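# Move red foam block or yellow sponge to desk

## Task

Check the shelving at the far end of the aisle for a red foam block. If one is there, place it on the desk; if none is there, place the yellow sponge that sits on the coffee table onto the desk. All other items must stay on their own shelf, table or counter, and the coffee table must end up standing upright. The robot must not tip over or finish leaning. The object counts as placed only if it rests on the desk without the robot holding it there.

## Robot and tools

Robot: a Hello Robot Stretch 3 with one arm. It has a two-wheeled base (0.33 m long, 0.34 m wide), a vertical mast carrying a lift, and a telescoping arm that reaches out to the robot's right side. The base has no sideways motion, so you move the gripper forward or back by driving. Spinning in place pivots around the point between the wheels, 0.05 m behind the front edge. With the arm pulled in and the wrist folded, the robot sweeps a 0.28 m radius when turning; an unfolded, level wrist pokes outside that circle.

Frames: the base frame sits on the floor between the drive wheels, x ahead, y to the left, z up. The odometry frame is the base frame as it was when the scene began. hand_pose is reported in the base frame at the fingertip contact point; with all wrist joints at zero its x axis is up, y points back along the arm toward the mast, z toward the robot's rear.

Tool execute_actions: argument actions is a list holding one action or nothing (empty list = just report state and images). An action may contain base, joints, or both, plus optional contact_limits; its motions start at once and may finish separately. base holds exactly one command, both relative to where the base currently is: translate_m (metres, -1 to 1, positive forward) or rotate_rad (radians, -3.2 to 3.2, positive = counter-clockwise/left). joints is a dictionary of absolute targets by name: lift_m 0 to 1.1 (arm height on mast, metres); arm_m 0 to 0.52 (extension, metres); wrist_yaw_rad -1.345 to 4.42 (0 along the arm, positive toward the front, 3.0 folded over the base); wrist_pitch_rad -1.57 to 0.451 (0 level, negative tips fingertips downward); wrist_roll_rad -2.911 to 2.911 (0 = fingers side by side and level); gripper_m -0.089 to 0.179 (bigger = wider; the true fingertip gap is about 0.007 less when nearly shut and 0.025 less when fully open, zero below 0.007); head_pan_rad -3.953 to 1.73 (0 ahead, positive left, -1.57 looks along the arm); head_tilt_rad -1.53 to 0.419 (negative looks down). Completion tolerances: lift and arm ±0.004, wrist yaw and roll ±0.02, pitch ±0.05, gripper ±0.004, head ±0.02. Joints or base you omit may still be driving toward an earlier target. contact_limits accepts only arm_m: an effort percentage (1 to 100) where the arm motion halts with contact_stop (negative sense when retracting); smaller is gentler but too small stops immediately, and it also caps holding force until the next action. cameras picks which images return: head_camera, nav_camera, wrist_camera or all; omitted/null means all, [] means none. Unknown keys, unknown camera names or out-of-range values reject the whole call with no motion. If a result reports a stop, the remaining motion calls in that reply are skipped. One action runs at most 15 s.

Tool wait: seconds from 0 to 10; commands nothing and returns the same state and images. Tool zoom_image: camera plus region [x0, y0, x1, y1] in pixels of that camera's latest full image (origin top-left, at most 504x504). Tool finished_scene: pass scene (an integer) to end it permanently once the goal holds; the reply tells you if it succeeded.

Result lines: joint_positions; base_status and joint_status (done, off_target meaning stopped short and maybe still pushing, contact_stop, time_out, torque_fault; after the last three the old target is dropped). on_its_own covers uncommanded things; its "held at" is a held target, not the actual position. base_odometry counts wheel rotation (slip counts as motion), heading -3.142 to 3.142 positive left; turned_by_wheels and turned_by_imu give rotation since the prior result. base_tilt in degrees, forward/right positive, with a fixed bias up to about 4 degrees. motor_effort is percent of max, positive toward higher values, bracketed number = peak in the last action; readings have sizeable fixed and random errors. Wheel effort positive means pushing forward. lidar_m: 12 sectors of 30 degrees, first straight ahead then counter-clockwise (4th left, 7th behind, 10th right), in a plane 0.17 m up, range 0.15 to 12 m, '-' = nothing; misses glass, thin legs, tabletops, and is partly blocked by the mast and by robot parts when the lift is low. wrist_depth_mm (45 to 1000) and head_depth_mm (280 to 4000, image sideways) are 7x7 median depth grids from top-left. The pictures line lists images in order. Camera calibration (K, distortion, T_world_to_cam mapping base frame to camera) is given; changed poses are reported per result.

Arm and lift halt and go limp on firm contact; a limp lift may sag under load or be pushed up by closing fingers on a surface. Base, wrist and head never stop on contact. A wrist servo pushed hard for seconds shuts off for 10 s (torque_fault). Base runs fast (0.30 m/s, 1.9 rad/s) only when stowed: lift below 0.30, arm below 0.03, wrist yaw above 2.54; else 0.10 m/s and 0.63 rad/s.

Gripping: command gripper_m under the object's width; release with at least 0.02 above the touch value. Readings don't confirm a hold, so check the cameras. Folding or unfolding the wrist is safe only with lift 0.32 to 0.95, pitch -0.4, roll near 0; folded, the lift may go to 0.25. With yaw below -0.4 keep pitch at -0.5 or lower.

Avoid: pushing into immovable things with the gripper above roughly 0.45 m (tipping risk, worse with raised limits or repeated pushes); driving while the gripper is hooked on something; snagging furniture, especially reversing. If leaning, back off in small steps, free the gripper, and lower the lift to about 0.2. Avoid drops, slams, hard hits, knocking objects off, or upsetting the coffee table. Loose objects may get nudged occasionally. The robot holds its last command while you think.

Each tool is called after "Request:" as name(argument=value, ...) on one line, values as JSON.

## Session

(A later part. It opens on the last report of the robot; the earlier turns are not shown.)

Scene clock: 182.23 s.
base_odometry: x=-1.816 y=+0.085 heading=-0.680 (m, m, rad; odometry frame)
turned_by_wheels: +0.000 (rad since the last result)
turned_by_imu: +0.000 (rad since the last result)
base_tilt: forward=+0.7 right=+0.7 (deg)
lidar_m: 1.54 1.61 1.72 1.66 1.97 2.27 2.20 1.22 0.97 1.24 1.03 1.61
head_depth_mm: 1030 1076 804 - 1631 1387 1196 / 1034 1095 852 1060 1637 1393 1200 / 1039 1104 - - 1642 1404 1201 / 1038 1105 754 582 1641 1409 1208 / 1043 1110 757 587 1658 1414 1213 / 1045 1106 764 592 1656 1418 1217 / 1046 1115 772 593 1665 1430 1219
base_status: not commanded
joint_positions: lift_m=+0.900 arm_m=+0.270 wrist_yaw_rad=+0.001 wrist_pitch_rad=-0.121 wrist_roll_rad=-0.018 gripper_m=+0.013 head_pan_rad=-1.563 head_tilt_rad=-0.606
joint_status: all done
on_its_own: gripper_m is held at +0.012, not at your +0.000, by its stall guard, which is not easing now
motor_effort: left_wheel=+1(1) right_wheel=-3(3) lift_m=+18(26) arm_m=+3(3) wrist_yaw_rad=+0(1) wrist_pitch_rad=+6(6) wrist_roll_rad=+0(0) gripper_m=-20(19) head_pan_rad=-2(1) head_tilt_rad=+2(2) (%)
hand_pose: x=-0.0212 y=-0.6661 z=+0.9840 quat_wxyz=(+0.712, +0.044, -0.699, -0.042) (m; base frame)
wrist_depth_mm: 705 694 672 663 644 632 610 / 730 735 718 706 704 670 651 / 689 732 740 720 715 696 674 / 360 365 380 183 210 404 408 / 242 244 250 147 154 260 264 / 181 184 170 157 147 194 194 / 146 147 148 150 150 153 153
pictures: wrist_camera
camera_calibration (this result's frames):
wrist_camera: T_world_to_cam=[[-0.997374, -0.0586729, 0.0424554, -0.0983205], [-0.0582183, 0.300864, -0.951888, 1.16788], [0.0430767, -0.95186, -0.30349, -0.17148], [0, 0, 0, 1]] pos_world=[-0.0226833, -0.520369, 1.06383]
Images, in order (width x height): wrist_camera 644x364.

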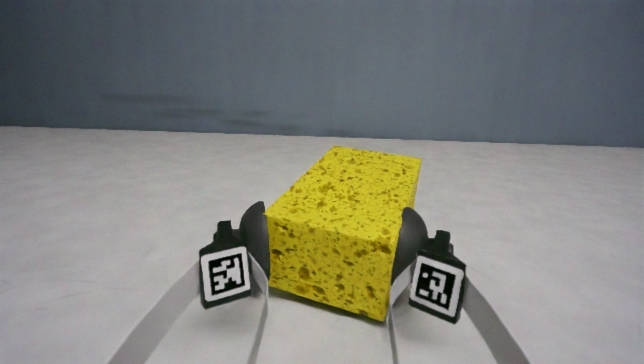

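Request:
execute_actions(actions=[{"joints":{"lift_m":0.892,"gripper_m":0.15}}], cameras=[])

Request:
execute_actions(actions=[{"joints":{"lift_m":1.0,"arm_m":0.0}}], cameras=["wrist_camera"])

Scene clock: 186.20 s.
base_odometry: x=-1.816 y=+0.085 heading=-0.680 (m, m, rad; odometry frame)
turned_by_wheels: +0.000 (rad since the last result)
turned_by_imu: +0.000 (rad since the last result)
base_tilt: forward=+0.7 right=+0.7 (deg)
lidar_m: 1.54 1.61 1.71 1.66 1.97 2.26 2.20 1.22 0.96 1.23 1.03 1.61
head_depth_mm: 1031 1075 802 - 1616 1386 1195 / 1033 1097 811 - 1642 1391 1196 / 1036 1101 - - 1640 1407 1204 / 1040 1104 790 582 1646 1405 1210 / 1042 1103 759 587 1652 1410 1210 / 1044 1108 766 591 1665 1421 1214 / 1049 1113 772 594 1669 1432 1224
base_status: not commanded
joint_positions: lift_m=+0.892 arm_m=+0.270 wrist_yaw_rad=+0.001 wrist_pitch_rad=-0.116 wrist_roll_rad=-0.018 gripper_m=+0.150 head_pan_rad=-1.563 head_tilt_rad=-0.606
joint_status: all done
motor_effort: left_wheel=+2(1) right_wheel=-3(3) lift_m=+17(17) arm_m=+3(3) wrist_yaw_rad=+0(0) wrist_pitch_rad=+5(6) wrist_roll_rad=+0(0) gripper_m=+1(83) head_pan_rad=-2(2) head_tilt_rad=+2(2) (%)
hand_pose: x=-0.0212 y=-0.6664 z=+0.9775 quat_wxyz=(+0.713, +0.042, -0.699, -0.040) (m; base frame)
wrist_depth_mm: 693 693 677 660 634 652 622 / 743 741 714 680 692 659 663 / 668 715 732 703 689 699 680 / 346 347 357 236 344 383 394 / 230 245 233 152 211 264 249 / 180 - 174 156 170 176 183 / 132 138 139 141 142 138 144
pictures: none
No camera images: the call's "cameras" was empty. Leave "cameras" out to get every camera's image.

Scene clock: 189.40 s.
base_odometry: x=-1.816 y=+0.085 heading=-0.680 (m, m, rad; odometry frame)
turned_by_wheels: +0.000 (rad since the last result)
turned_by_imu: +0.000 (rad since the last result)
base_tilt: forward=+0.6 right=+0.8 (deg)
lidar_m: 1.54 1.61 1.71 1.66 1.97 2.26 2.20 1.22 0.97 1.24 1.03 1.61
head_depth_mm: 1032 1081 767 - - - 1147 / 1037 1096 775 - - - - / 1037 1098 727 - - - 1135 / 1040 1105 752 573 1645 1404 1206 / 1043 1109 793 585 1649 1414 1214 / 1046 1107 766 592 1664 1422 1218 / 1047 1111 772 595 1674 1426 1228
base_status: not commanded
joint_positions: lift_m=+1.000 arm_m=+0.002 wrist_yaw_rad=+0.001 wrist_pitch_rad=-0.116 wrist_roll_rad=-0.018 gripper_m=+0.150 head_pan_rad=-1.563 head_tilt_rad=-0.606
joint_status: all done
joint sent to its limit — the command would take arm_m past its lower limit, so that joint was sent only as far as its limit.
motor_effort: left_wheel=+1(1) right_wheel=-3(3) lift_m=+29(28) arm_m=-4(2) wrist_yaw_rad=+0(1) wrist_pitch_rad=+5(5) wrist_roll_rad=+0(0) gripper_m=-1(0) head_pan_rad=-2(1) head_tilt_rad=+1(2) (%)
hand_pose: x=-0.0212 y=-0.3987 z=+1.0848 quat_wxyz=(+0.713, +0.042, -0.699, -0.041) (m; base frame)
wrist_depth_mm: 982 976 908 920 899 855 849 / - 982 996 971 919 879 868 / - - - 994 994 954 934 / 704 733 749 735 778 785 787 / 464 504 473 447 494 540 518 / 364 - 356 358 366 357 374 / 277 279 283 286 290 278 295
pictures: wrist_camera
camera_calibration (this result's frames):
wrist_camera: T_world_to_cam=[[-0.997379, -0.0583718, 0.0427642, -0.08714], [-0.0581915, 0.295754, -0.95349, 1.18305], [0.0430092, -0.953479, -0.298375, 0.107493], [0, 0, 0, 1]] pos_world=[-0.0226911, -0.252487, 1.16383]
Images, in order (width x height): wrist_camera 644x364.

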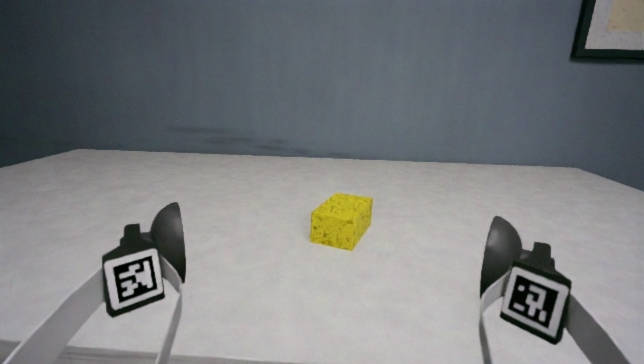

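Request:
finished_scene(scene=2)

The scene is finished: the task was done.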